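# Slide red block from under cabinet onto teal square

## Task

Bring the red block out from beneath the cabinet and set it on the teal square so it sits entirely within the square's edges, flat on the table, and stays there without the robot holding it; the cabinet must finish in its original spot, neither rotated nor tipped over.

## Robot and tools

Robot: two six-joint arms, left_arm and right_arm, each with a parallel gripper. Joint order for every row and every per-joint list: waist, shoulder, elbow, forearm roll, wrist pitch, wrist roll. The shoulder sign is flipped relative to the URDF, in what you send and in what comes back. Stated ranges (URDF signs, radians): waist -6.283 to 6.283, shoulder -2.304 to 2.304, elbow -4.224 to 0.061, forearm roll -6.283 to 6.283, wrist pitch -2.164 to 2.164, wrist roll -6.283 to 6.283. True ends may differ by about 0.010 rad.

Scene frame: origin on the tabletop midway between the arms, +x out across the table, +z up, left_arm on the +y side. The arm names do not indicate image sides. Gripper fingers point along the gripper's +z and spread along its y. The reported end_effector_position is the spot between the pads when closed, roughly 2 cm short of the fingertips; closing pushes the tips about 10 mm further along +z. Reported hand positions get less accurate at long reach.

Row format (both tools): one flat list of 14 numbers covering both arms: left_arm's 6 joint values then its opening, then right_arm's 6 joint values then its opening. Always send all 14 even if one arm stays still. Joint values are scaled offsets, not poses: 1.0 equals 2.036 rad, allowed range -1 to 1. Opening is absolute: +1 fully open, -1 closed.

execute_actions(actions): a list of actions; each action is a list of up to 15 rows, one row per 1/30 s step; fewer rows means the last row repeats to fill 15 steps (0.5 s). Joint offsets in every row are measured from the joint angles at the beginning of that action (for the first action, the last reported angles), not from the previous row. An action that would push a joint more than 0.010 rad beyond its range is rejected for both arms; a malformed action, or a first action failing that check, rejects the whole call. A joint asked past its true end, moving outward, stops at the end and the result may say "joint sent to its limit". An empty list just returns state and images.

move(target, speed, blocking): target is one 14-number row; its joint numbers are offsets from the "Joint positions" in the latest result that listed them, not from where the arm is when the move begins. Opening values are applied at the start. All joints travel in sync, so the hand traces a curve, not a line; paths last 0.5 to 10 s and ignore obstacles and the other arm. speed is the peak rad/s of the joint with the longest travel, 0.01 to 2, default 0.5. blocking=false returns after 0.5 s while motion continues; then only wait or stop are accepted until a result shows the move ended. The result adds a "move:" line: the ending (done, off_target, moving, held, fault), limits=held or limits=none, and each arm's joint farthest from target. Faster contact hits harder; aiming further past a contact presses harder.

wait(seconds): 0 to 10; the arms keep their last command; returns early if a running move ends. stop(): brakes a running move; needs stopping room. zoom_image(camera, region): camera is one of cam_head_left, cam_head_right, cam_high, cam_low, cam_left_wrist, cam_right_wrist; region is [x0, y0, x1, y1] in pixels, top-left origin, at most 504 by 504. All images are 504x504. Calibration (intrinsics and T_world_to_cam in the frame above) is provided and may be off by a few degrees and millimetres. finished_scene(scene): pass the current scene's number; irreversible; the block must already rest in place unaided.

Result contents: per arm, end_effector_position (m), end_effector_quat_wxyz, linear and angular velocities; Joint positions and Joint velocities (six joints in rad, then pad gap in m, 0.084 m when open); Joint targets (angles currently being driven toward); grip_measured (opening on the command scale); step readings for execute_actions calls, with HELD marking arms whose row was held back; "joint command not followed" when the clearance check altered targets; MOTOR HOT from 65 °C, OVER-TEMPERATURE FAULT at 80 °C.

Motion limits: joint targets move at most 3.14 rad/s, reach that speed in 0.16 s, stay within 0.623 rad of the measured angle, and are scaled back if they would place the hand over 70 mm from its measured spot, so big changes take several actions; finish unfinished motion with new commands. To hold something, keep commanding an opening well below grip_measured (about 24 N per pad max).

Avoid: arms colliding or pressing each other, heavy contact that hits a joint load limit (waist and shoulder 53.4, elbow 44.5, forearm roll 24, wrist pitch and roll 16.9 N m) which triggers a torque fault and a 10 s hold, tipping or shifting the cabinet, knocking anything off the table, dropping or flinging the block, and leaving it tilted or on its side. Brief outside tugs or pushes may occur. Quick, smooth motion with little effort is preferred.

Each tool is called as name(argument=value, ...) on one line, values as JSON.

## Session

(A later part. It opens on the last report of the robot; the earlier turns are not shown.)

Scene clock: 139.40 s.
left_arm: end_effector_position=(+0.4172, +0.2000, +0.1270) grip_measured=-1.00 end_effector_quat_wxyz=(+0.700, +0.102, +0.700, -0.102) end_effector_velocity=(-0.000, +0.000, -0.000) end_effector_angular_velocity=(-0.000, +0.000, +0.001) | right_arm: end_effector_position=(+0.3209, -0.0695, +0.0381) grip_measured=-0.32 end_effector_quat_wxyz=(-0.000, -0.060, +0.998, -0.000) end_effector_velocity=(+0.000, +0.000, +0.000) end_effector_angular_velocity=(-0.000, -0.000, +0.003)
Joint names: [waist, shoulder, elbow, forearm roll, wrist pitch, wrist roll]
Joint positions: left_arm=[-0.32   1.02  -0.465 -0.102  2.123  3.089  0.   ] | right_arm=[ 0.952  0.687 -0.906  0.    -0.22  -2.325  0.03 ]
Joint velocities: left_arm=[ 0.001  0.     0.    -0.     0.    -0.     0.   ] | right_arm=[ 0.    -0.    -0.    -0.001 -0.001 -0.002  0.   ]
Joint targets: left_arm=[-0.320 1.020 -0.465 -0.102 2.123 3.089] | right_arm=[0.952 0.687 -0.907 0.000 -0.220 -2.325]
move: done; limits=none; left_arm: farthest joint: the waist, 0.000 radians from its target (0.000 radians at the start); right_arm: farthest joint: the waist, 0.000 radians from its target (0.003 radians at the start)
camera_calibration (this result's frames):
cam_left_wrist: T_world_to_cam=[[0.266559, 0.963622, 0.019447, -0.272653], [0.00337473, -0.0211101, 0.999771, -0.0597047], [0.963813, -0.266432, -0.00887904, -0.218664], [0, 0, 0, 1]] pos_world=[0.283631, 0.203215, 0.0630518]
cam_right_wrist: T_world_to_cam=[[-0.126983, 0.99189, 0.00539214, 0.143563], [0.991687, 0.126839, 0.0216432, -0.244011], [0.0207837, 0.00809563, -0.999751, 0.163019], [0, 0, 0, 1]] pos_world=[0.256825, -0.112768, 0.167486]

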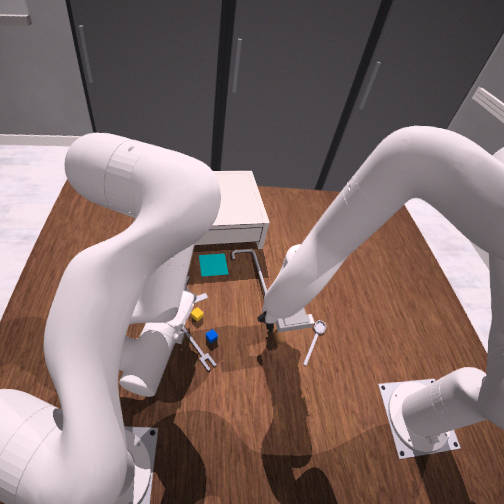

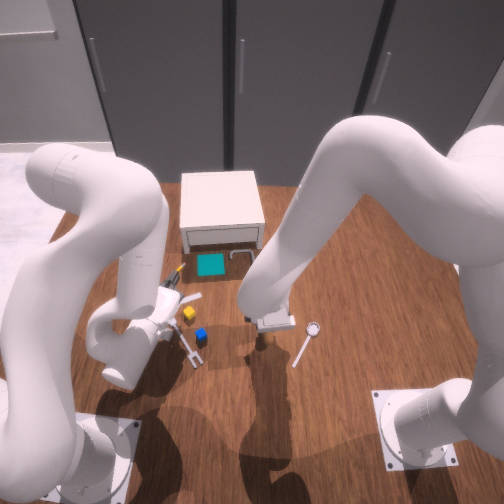

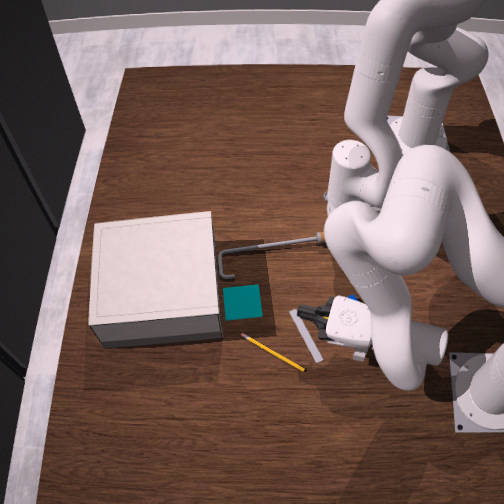

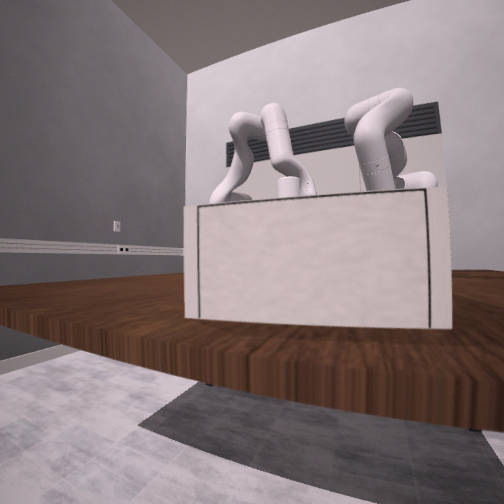

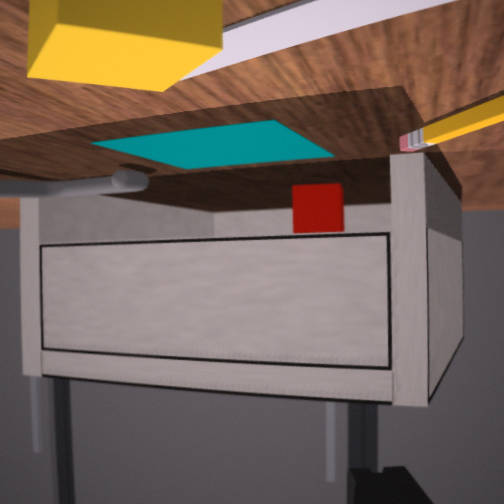

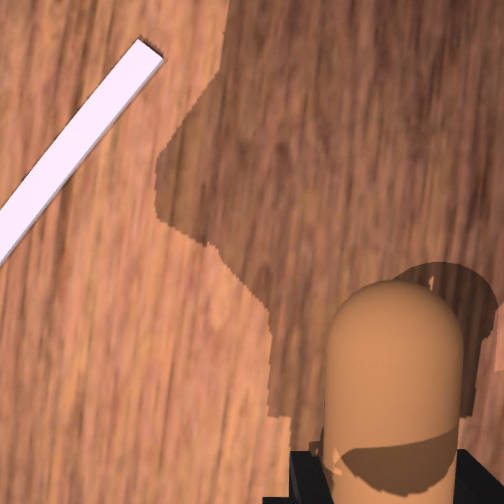

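move(target=[0,0,0,0,0,0,-1, -0.0961,0.1373,-0.2733,0,-0.1358,-0.0959,-1], speed=0.38)

Scene clock: 152.90 s.
left_arm: end_effector_position=(+0.4172, +0.2000, +0.1270) grip_measured=-1.00 end_effector_quat_wxyz=(+0.700, +0.102, +0.700, -0.102) end_effector_velocity=(-0.000, -0.000, +0.000) end_effector_angular_velocity=(+0.000, -0.000, -0.001) | right_arm: end_effector_position=(+0.5163, -0.0187, +0.0382) grip_measured=-0.32 end_effector_quat_wxyz=(+0.000, -0.060, +0.998, +0.000) end_effector_velocity=(+0.001, +0.000, +0.001) end_effector_angular_velocity=(+0.000, -0.001, +0.001)
Joint names: [waist, shoulder, elbow, forearm roll, wrist pitch, wrist roll]
Joint positions: left_arm=[-0.32   1.02  -0.465 -0.102  2.123  3.089  0.   ] | right_arm=[ 0.756  0.966 -1.462  0.    -0.496 -2.52   0.03 ]
Joint velocities: left_arm=[-0.001  0.     0.    -0.     0.     0.     0.   ] | right_arm=[-0.001  0.    -0.003 -0.001 -0.002 -0.001  0.   ]
Joint targets: left_arm=[-0.320 1.020 -0.465 -0.102 2.123 3.089] | right_arm=[0.756 0.966 -1.463 0.000 -0.496 -2.520]
move: done; limits=none; left_arm: farthest joint: the waist, 0.000 radians from its target (0.000 radians at the start); right_arm: farthest joint: the waist, 0.000 radians from its target (0.196 radians at the start)
camera_calibration (this result's frames):
cam_left_wrist: T_world_to_cam=[[0.266559, 0.963622, 0.0194472, -0.272653], [0.00337478, -0.0211103, 0.999771, -0.0597046], [0.963813, -0.266432, -0.00887915, -0.218664], [0, 0, 0, 1]] pos_world=[0.283631, 0.203215, 0.0630518]
cam_right_wrist: T_world_to_cam=[[-0.126723, 0.991922, 0.00559122, 0.11784], [0.991716, 0.126574, 0.0218784, -0.444272], [0.020994, 0.00831741, -0.999745, 0.158522], [0, 0, 0, 1]] pos_world=[0.452197, -0.0619732, 0.167543]

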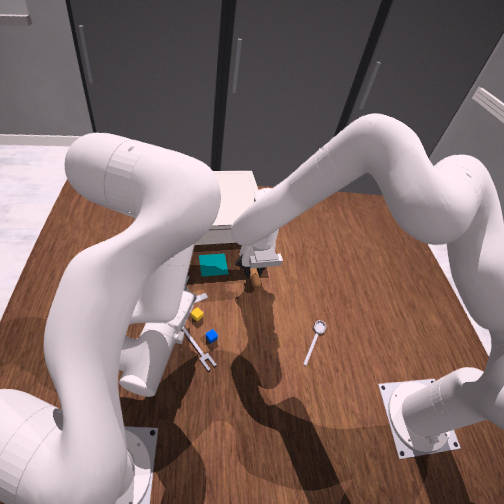

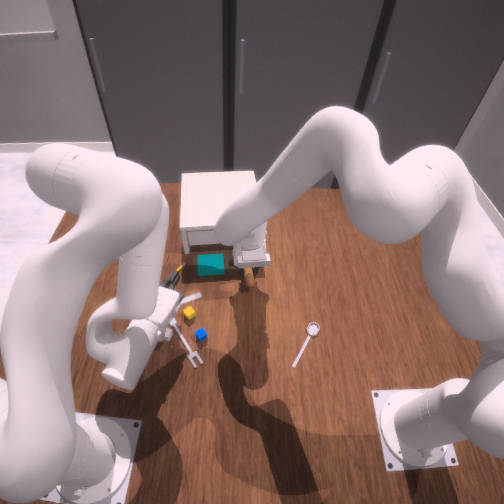

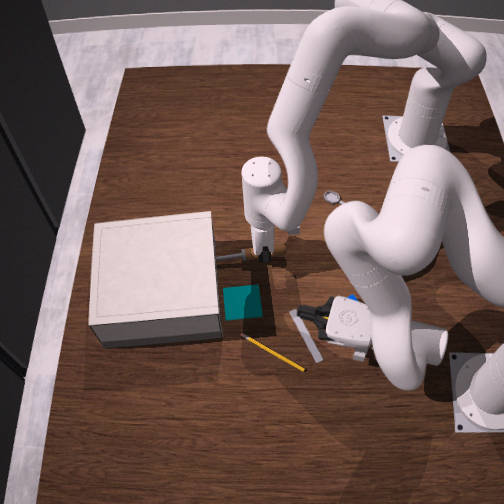

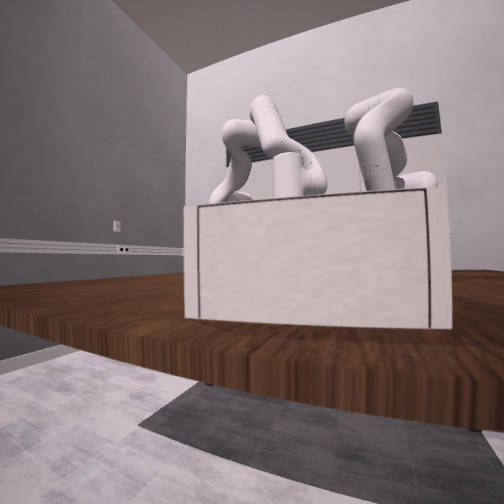

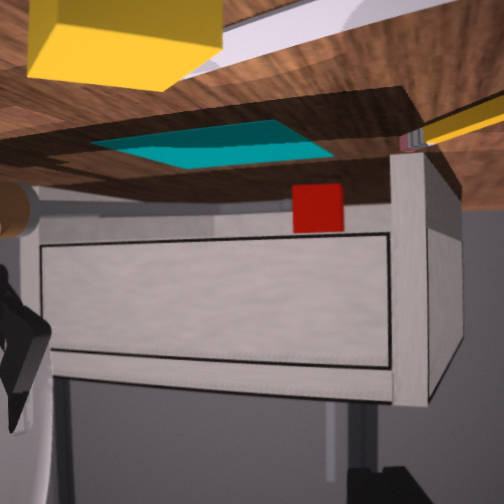

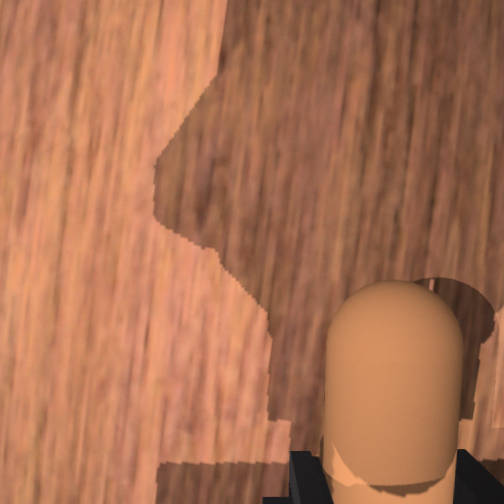

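zoom_image(camera="cam_left_wrist", region=[190, 170, 360, 245])

zoom_image(camera="cam_high", region=[190, 220, 310, 340])

Region (190, 170, 360, 245) of cam_left_wrist's 504x504 image, scaled by 2.965, with more detail than that image has; it fills the top 222 rows of this view, and the rest is white.

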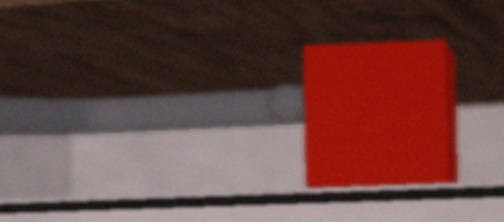

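Region (190, 220, 310, 340) of cam_high's 504x504 image, scaled by 4.200, with more detail than that image has.

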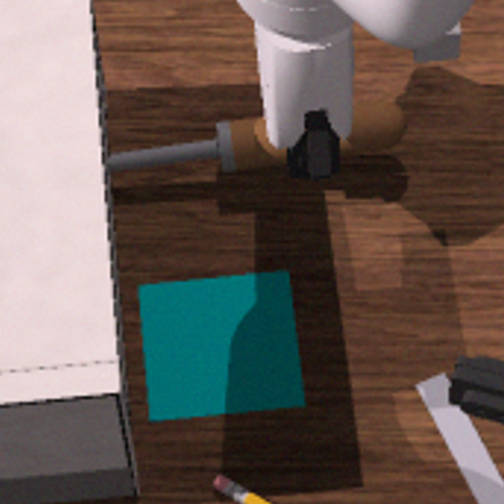

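move(target=[0,0,0,0,0,0,-1, 0.0460,0.0521,-0.1014,0,-0.0495,0.0457,-1], speed=0.3)

Scene clock: 162.80 s.
left_arm: end_effector_position=(+0.4172, +0.2000, +0.1270) grip_measured=-1.00 end_effector_quat_wxyz=(+0.700, +0.102, +0.700, -0.102) end_effector_velocity=(+0.000, +0.000, -0.000) end_effector_angular_velocity=(+0.001, +0.001, +0.001) | right_arm: end_effector_position=(+0.5066, +0.0617, +0.0380) grip_measured=-0.32 end_effector_quat_wxyz=(-0.000, -0.060, +0.998, -0.000) end_effector_velocity=(-0.000, +0.001, -0.000) end_effector_angular_velocity=(-0.000, +0.001, -0.000)
Joint names: [waist, shoulder, elbow, forearm roll, wrist pitch, wrist roll]
Joint positions: left_arm=[-0.32   1.02  -0.465 -0.102  2.123  3.089  0.   ] | right_arm=[ 0.85   1.072 -1.669  0.    -0.597 -2.427  0.03 ]
Joint velocities: left_arm=[ 0.001 -0.     0.    -0.001 -0.001  0.     0.   ] | right_arm=[ 0.001  0.002 -0.003  0.    -0.002  0.001  0.   ]
Joint targets: left_arm=[-0.320 1.020 -0.465 -0.102 2.123 3.089] | right_arm=[0.850 1.072 -1.669 0.000 -0.597 -2.427]
move: done; limits=none; left_arm: farthest joint: the waist, 0.000 radians from its target (0.000 radians at the start); right_arm: farthest joint: the waist, 0.000 radians from its target (0.093 radians at the start)
camera_calibration (this result's frames):
cam_left_wrist: T_world_to_cam=[[0.266559, 0.963622, 0.0194475, -0.272653], [0.0033748, -0.0211106, 0.999771, -0.0597046], [0.963813, -0.266432, -0.00887923, -0.218664], [0, 0, 0, 1]] pos_world=[0.283631, 0.203215, 0.0630518]
cam_right_wrist: T_world_to_cam=[[-0.127197, 0.991863, 0.00531992, 0.0371263], [0.991662, 0.127056, 0.0215236, -0.444796], [0.0206726, 0.00801331, -0.999754, 0.158121], [0, 0, 0, 1]] pos_world=[0.442541, 0.0184227, 0.167458]

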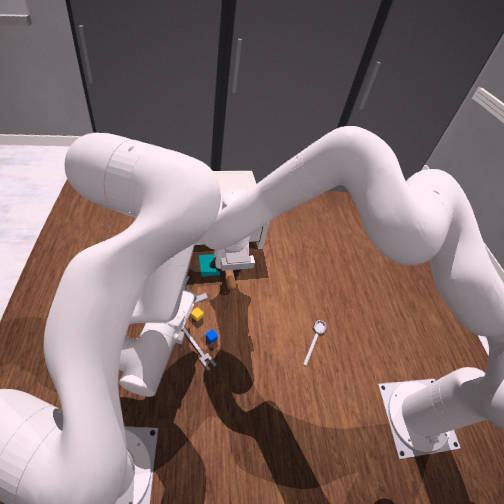

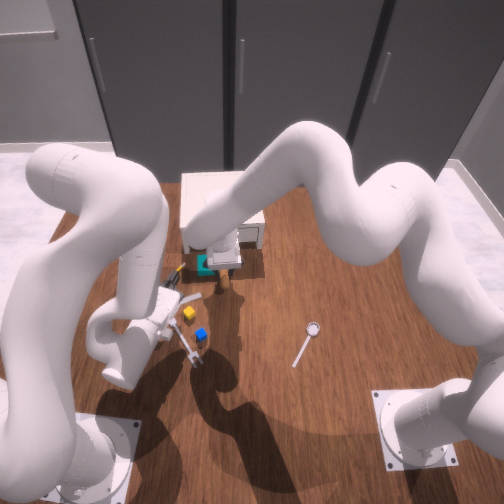

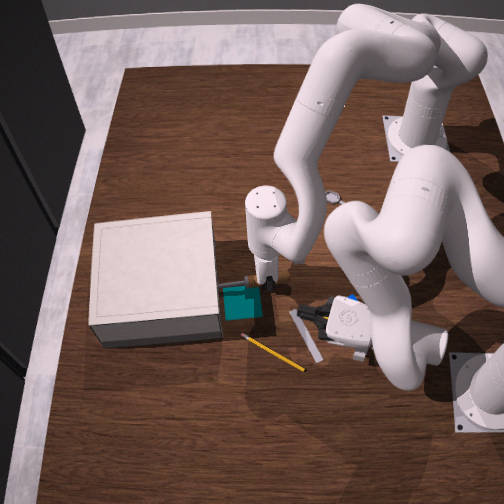

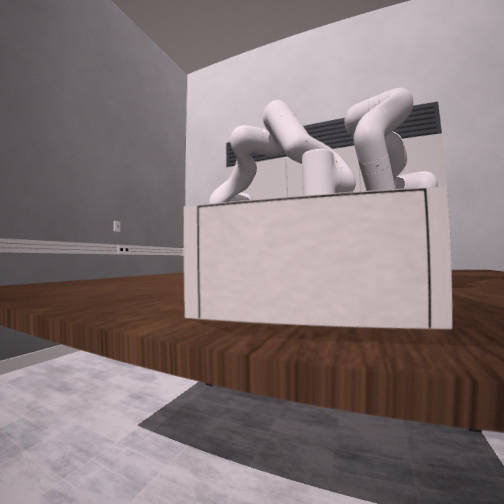

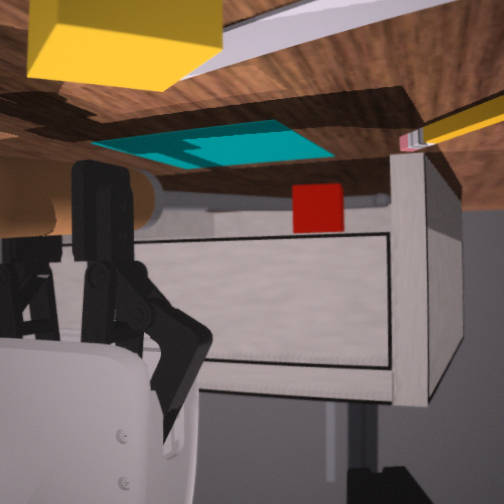

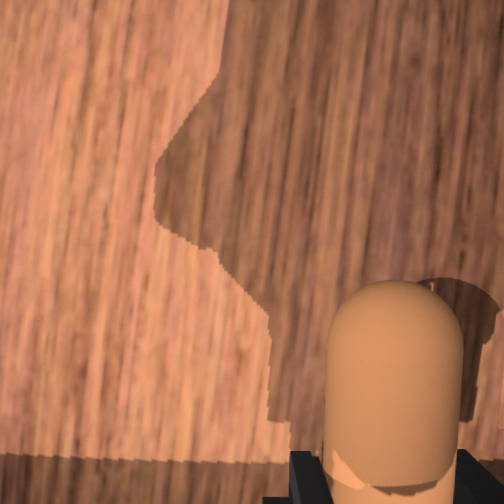

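move(target=[0,0,0,0,0,0,-1, 0.1339,-0.1283,0.2625,0,0.1342,0.1340,-1], speed=0.3)

Scene clock: 177.63 s.
left_arm: end_effector_position=(+0.4172, +0.2000, +0.1270) grip_measured=-1.00 end_effector_quat_wxyz=(+0.700, +0.102, +0.700, -0.102) end_effector_velocity=(+0.000, -0.001, +0.000) end_effector_angular_velocity=(-0.001, -0.001, -0.001) | right_arm: end_effector_position=(+0.2833, +0.0398, +0.0320) grip_measured=-0.32 end_effector_quat_wxyz=(-0.000, -0.060, +0.998, -0.000) end_effector_velocity=(-0.001, -0.001, -0.001) end_effector_angular_velocity=(-0.001, +0.001, +0.001)
Joint names: [waist, shoulder, elbow, forearm roll, wrist pitch, wrist roll]
Joint positions: left_arm=[-0.32   1.02  -0.465 -0.102  2.123  3.089  0.   ] | right_arm=[ 1.122  0.811 -1.135  0.    -0.324 -2.154  0.03 ]
Joint velocities: left_arm=[-0.001 -0.001 -0.     0.     0.    -0.     0.   ] | right_arm=[ 0.001  0.     0.002  0.     0.001  0.001 -0.   ]
Joint targets: left_arm=[-0.320 1.020 -0.465 -0.102 2.123 3.089] | right_arm=[1.122 0.811 -1.134 0.000 -0.324 -2.154]
move: done; limits=none; left_arm: farthest joint: the waist, 0.000 radians from its target (0.000 radians at the start); right_arm: farthest joint: the waist, 0.000 radians from its target (0.272 radians at the start)
camera_calibration (this result's frames):
cam_left_wrist: T_world_to_cam=[[0.266559, 0.963622, 0.0194474, -0.272653], [0.0033749, -0.0211106, 0.999771, -0.0597046], [0.963813, -0.266432, -0.00887934, -0.218664], [0, 0, 0, 1]] pos_world=[0.283631, 0.203215, 0.0630518]
cam_right_wrist: T_world_to_cam=[[-0.126861, 0.991906, 0.00535521, 0.0303999], [0.991703, 0.126719, 0.0216243, -0.220479], [0.0207706, 0.00805406, -0.999752, 0.156861], [0, 0, 0, 1]] pos_world=[0.219248, -0.00347841, 0.161427]

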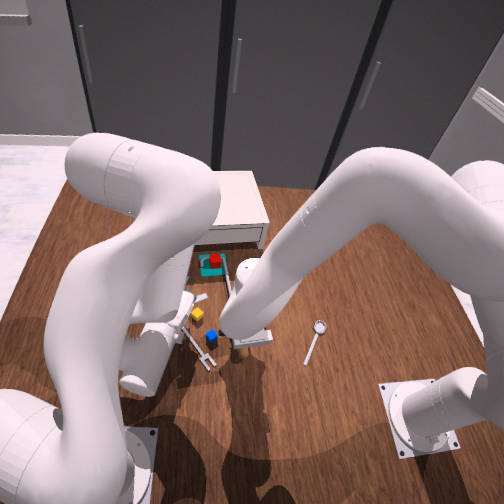

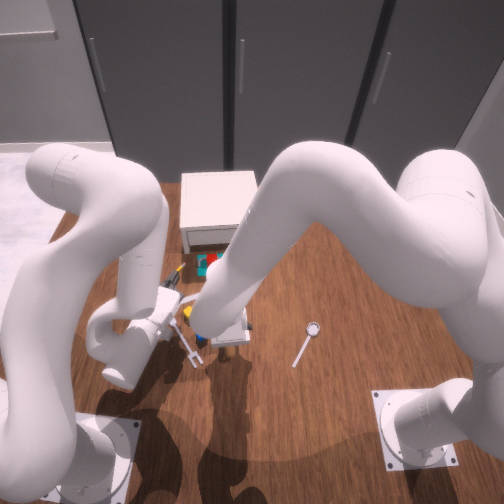

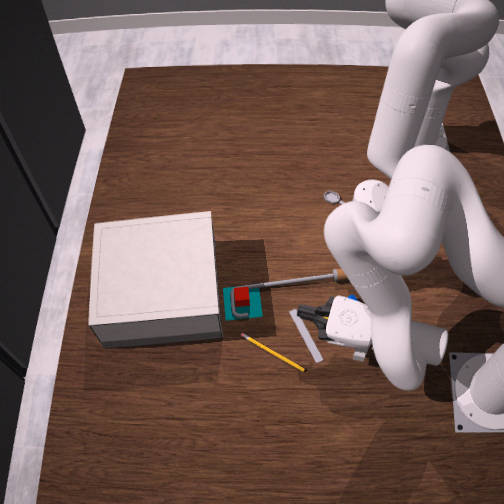

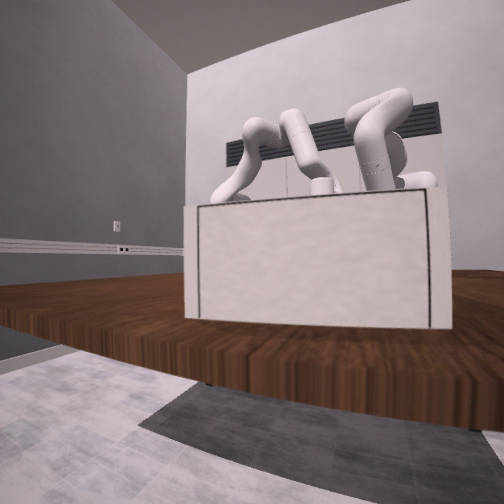

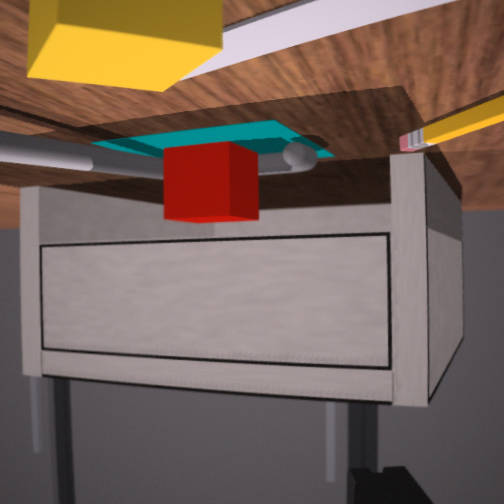

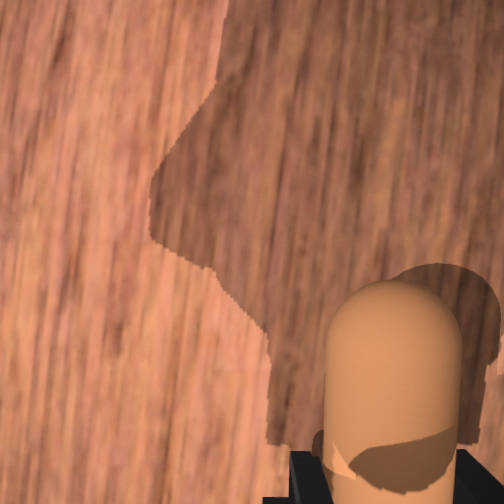

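zoom_image(camera="cam_head_left", region=[190, 240, 250, 290])

zoom_image(camera="cam_high", region=[205, 270, 285, 335])

Region (190, 240, 250, 290) of cam_head_left's 504x504 image, scaled by 8.400, with more detail than that image has.

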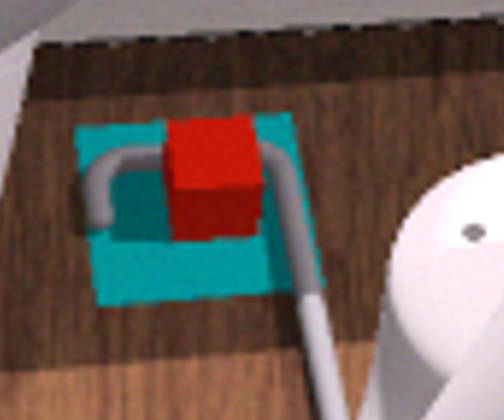

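Region (205, 270, 285, 335) of cam_high's 504x504 image, scaled by 6.300, with more detail than that image has; it fills the top 410 rows of this view, and the rest is white.

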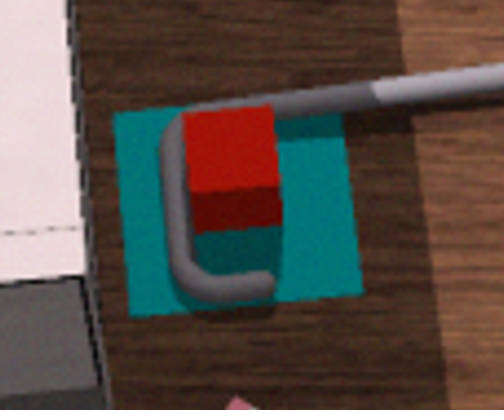

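execute_actions(actions=[[[0,0,0,0,0,0,-1,-0.0006,0.0003,-0.0002,0,0.0001,-0.0006,-1],[0,0,0,0,0,0,-1,-0.0017,0.0009,-0.0007,0,0.0002,-0.0017,-1],[0,0,0,0,0,0,-1,-0.0031,0.0017,-0.0014,0,0.0003,-0.0031,-1],[0,0,0,0,0,0,-1,-0.0047,0.0025,-0.0021,0,0.0004,-0.0047,-1],[0,0,0,0,0,0,-1,-0.0064,0.0034,-0.0028,0,0.0006,-0.0064,-1],[0,0,0,0,0,0,-1,-0.008,0.0042,-0.0035,0,0.0007,-0.008,-1],[0,0,0,0,0,0,-1,-0.0094,0.005,-0.0041,0,0.0008,-0.0094,-1],[0,0,0,0,0,0,-1,-0.0105,0.0056,-0.0046,0,0.0009,-0.0105,-1],[0,0,0,0,0,0,-1,-0.0112,0.0059,-0.0049,0,0.001,-0.0112,-1],[0,0,0,0,0,0,-1,-0.0112,0.0059,-0.0049,0,0.001,-0.0112,-0.9],[0,0,0,0,0,0,-1,-0.0112,0.0059,-0.0049,0,0.001,-0.0112,-0.8],[0,0,0,0,0,0,-1,-0.0112,0.0059,-0.0049,0,0.001,-0.0112,-0.7],[0,0,0,0,0,0,-1,-0.0112,0.0059,-0.0049,0,0.001,-0.0112,-0.6],[0,0,0,0,0,0,-1,-0.0112,0.0059,-0.0049,0,0.001,-0.0112,-0.5],[0,0,0,0,0,0,-1,-0.0112,0.0059,-0.0049,0,0.001,-0.0112,-0.4]],[[0,0,0,0,0,0,-1,0,0,0,0,0,0,-0.3],[0,0,0,0,0,0,-1,0,0,0,0,0,0,-0.2],[0,0,0,0,0,0,-1,0,0,0,0,0,0,-0.1],[0,0,0,0,0,0,-1,0,0,0,0,0,0,0.0],[0,0,0,0,0,0,-1,0,0,0,0,0,0,0.1],[0,0,0,0,0,0,-1,0,0,0,0,0,0,0.15],[0,0,0,0,0,0,-1,0,0,0,0,0,0,0.15],[0,0,0,0,0,0,-1,0,0,0,0,0,0,0.15],[0,0,0,0,0,0,-1,0,-0.001,0.0002,0,-0.0008,0,0.15],[0,0,0,0,0,0,-1,0,-0.003,0.0007,0,-0.0023,0,0.15],[0,0,0,0,0,0,-1,0,-0.006,0.0014,0,-0.0046,0,0.15],[0,0,0,0,0,0,-1,0,-0.009,0.0021,0,-0.0068,0,0.15],[0,0,0,0,0,0,-1,0,-0.012,0.0029,0,-0.0091,0,0.15],[0,0,0,0,0,0,-1,0,-0.014,0.0033,0,-0.0106,0,0.15],[0,0,0,0,0,0,-1,0,-0.015,0.0036,0,-0.0114,0,0.15]]])

Scene clock: 187.63 s.
left_arm: end_effector_position=(+0.4172, +0.2000, +0.1270) grip_measured=-1.00 end_effector_quat_wxyz=(+0.700, +0.102, +0.700, -0.102) end_effector_velocity=(+0.000, -0.000, +0.000) end_effector_angular_velocity=(-0.000, -0.001, -0.000) | right_arm: end_effector_position=(+0.2953, +0.0363, +0.0358) grip_measured=+0.14 end_effector_quat_wxyz=(-0.000, -0.060, +0.998, -0.000) end_effector_velocity=(+0.002, +0.005, +0.069) end_effector_angular_velocity=(+0.013, -0.006, -0.000)
Joint names: [waist, shoulder, elbow, forearm roll, wrist pitch, wrist roll]
Joint positions: left_arm=[-0.32   1.02  -0.465 -0.102  2.123  3.089  0.   ] | right_arm=[ 1.1    0.807 -1.14   0.    -0.334 -2.176  0.05 ]
Joint velocities: left_arm=[-0.001 -0.    -0.001 -0.001  0.    -0.     0.   ] | right_arm=[ 0.001 -0.137  0.027  0.001 -0.096 -0.     0.   ]
Joint targets: left_arm=[-0.320 1.020 -0.465 -0.102 2.123 3.089] | right_arm=[1.100 0.792 -1.137 0.000 -0.345 -2.176]
Step readings (joint positions; steps 1 to 15: 1st action; 16 to 30: 2nd action):
0: left_arm=[-0.320 1.020 -0.465 -0.102 2.123 3.089] | right_arm=[1.122 0.811 -1.134 0.000 -0.324 -2.154]
1: left_arm=[-0.320 1.020 -0.465 -0.102 2.123 3.089] | right_arm=[1.122 0.811 -1.134 0.000 -0.324 -2.154]
2: left_arm=[-0.320 1.020 -0.465 -0.102 2.123 3.089] | right_arm=[1.122 0.811 -1.134 0.000 -0.324 -2.155]
4: left_arm=[-0.320 1.020 -0.465 -0.102 2.123 3.089] | right_arm=[1.121 0.812 -1.135 0.000 -0.324 -2.157]
8: left_arm=[-0.320 1.020 -0.465 -0.102 2.123 3.089] | right_arm=[1.111 0.817 -1.139 0.000 -0.323 -2.166]
15: left_arm=[-0.320 1.020 -0.465 -0.102 2.123 3.089] | right_arm=[1.100 0.822 -1.144 0.000 -0.322 -2.176]
16: left_arm=[-0.320 1.020 -0.465 -0.102 2.123 3.089] | right_arm=[1.100 0.823 -1.144 0.000 -0.322 -2.177]
17: left_arm=[-0.320 1.020 -0.465 -0.102 2.123 3.089] | right_arm=[1.100 0.823 -1.144 0.000 -0.322 -2.177]
19: left_arm=[-0.320 1.020 -0.465 -0.102 2.123 3.089] | right_arm=[1.100 0.822 -1.144 0.000 -0.322 -2.176]
23: left_arm=[-0.320 1.020 -0.465 -0.102 2.123 3.089] | right_arm=[1.100 0.822 -1.144 0.000 -0.322 -2.176]
30: Joint positions above
camera_calibration (this result's frames):
cam_left_wrist: T_world_to_cam=[[0.266559, 0.963622, 0.0194475, -0.272653], [0.003375, -0.0211107, 0.999771, -0.0597046], [0.963813, -0.266432, -0.00887946, -0.218664], [0, 0, 0, 1]] pos_world=[0.28363, 0.203215, 0.0630517]
cam_right_wrist: T_world_to_cam=[[-0.126768, 0.991918, 0.005263, 0.0353444], [0.991716, 0.126628, 0.021557, -0.232004], [0.0207163, 0.00795213, -0.999754, 0.160437], [0, 0, 0, 1]] pos_world=[0.231239, -0.00695642, 0.165213]

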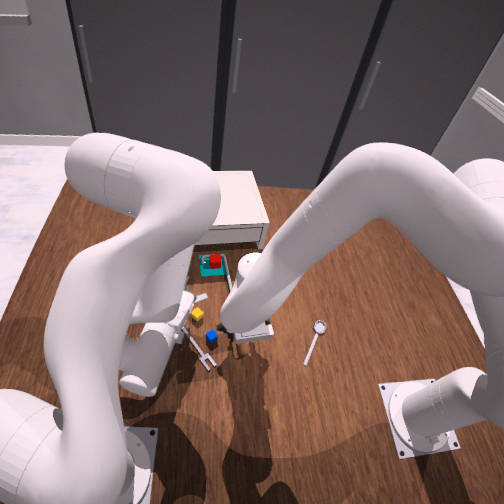

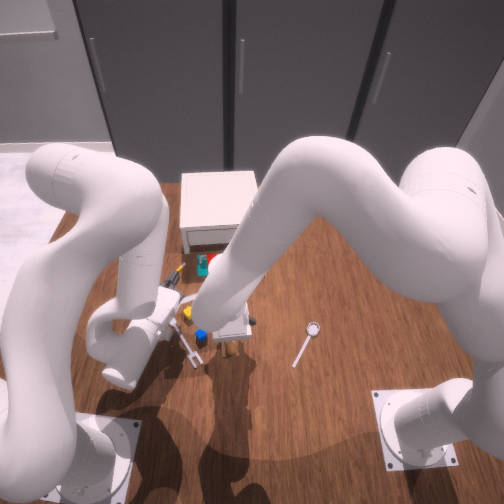

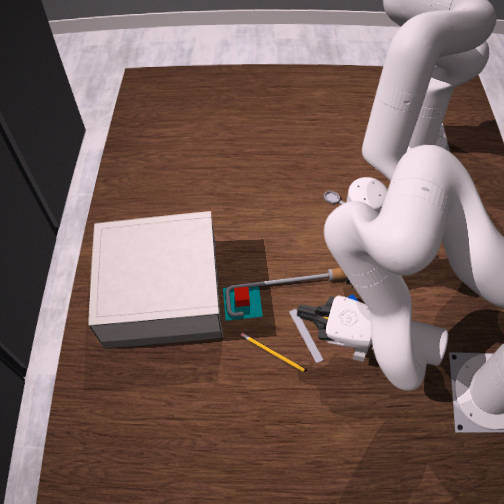

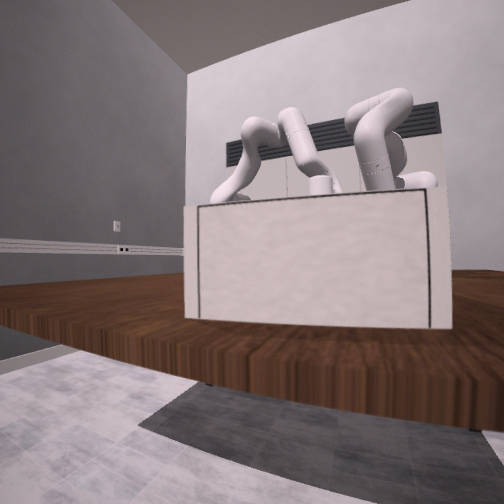

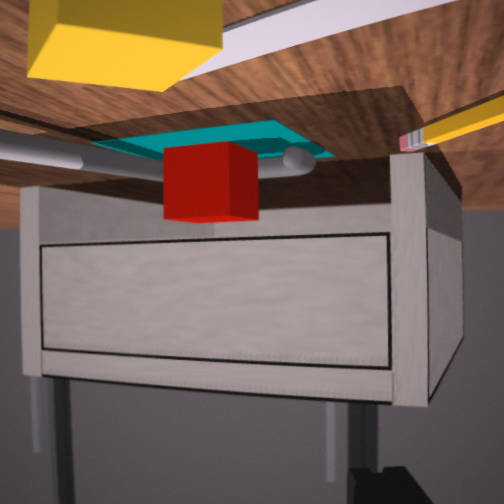

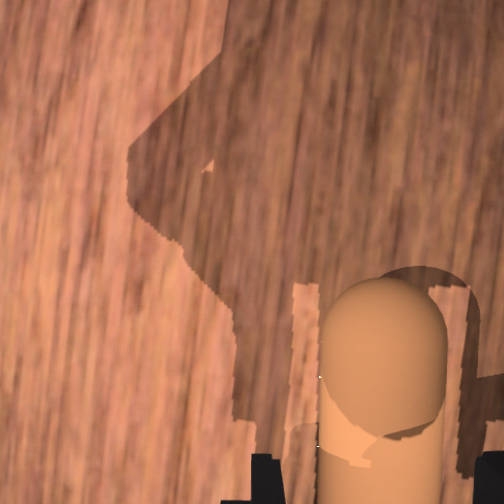

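The hook is released, the block is flat inside the square, and the cabinet hasn't moved.

finished_scene(scene=2)

The scene is finished: the task was done.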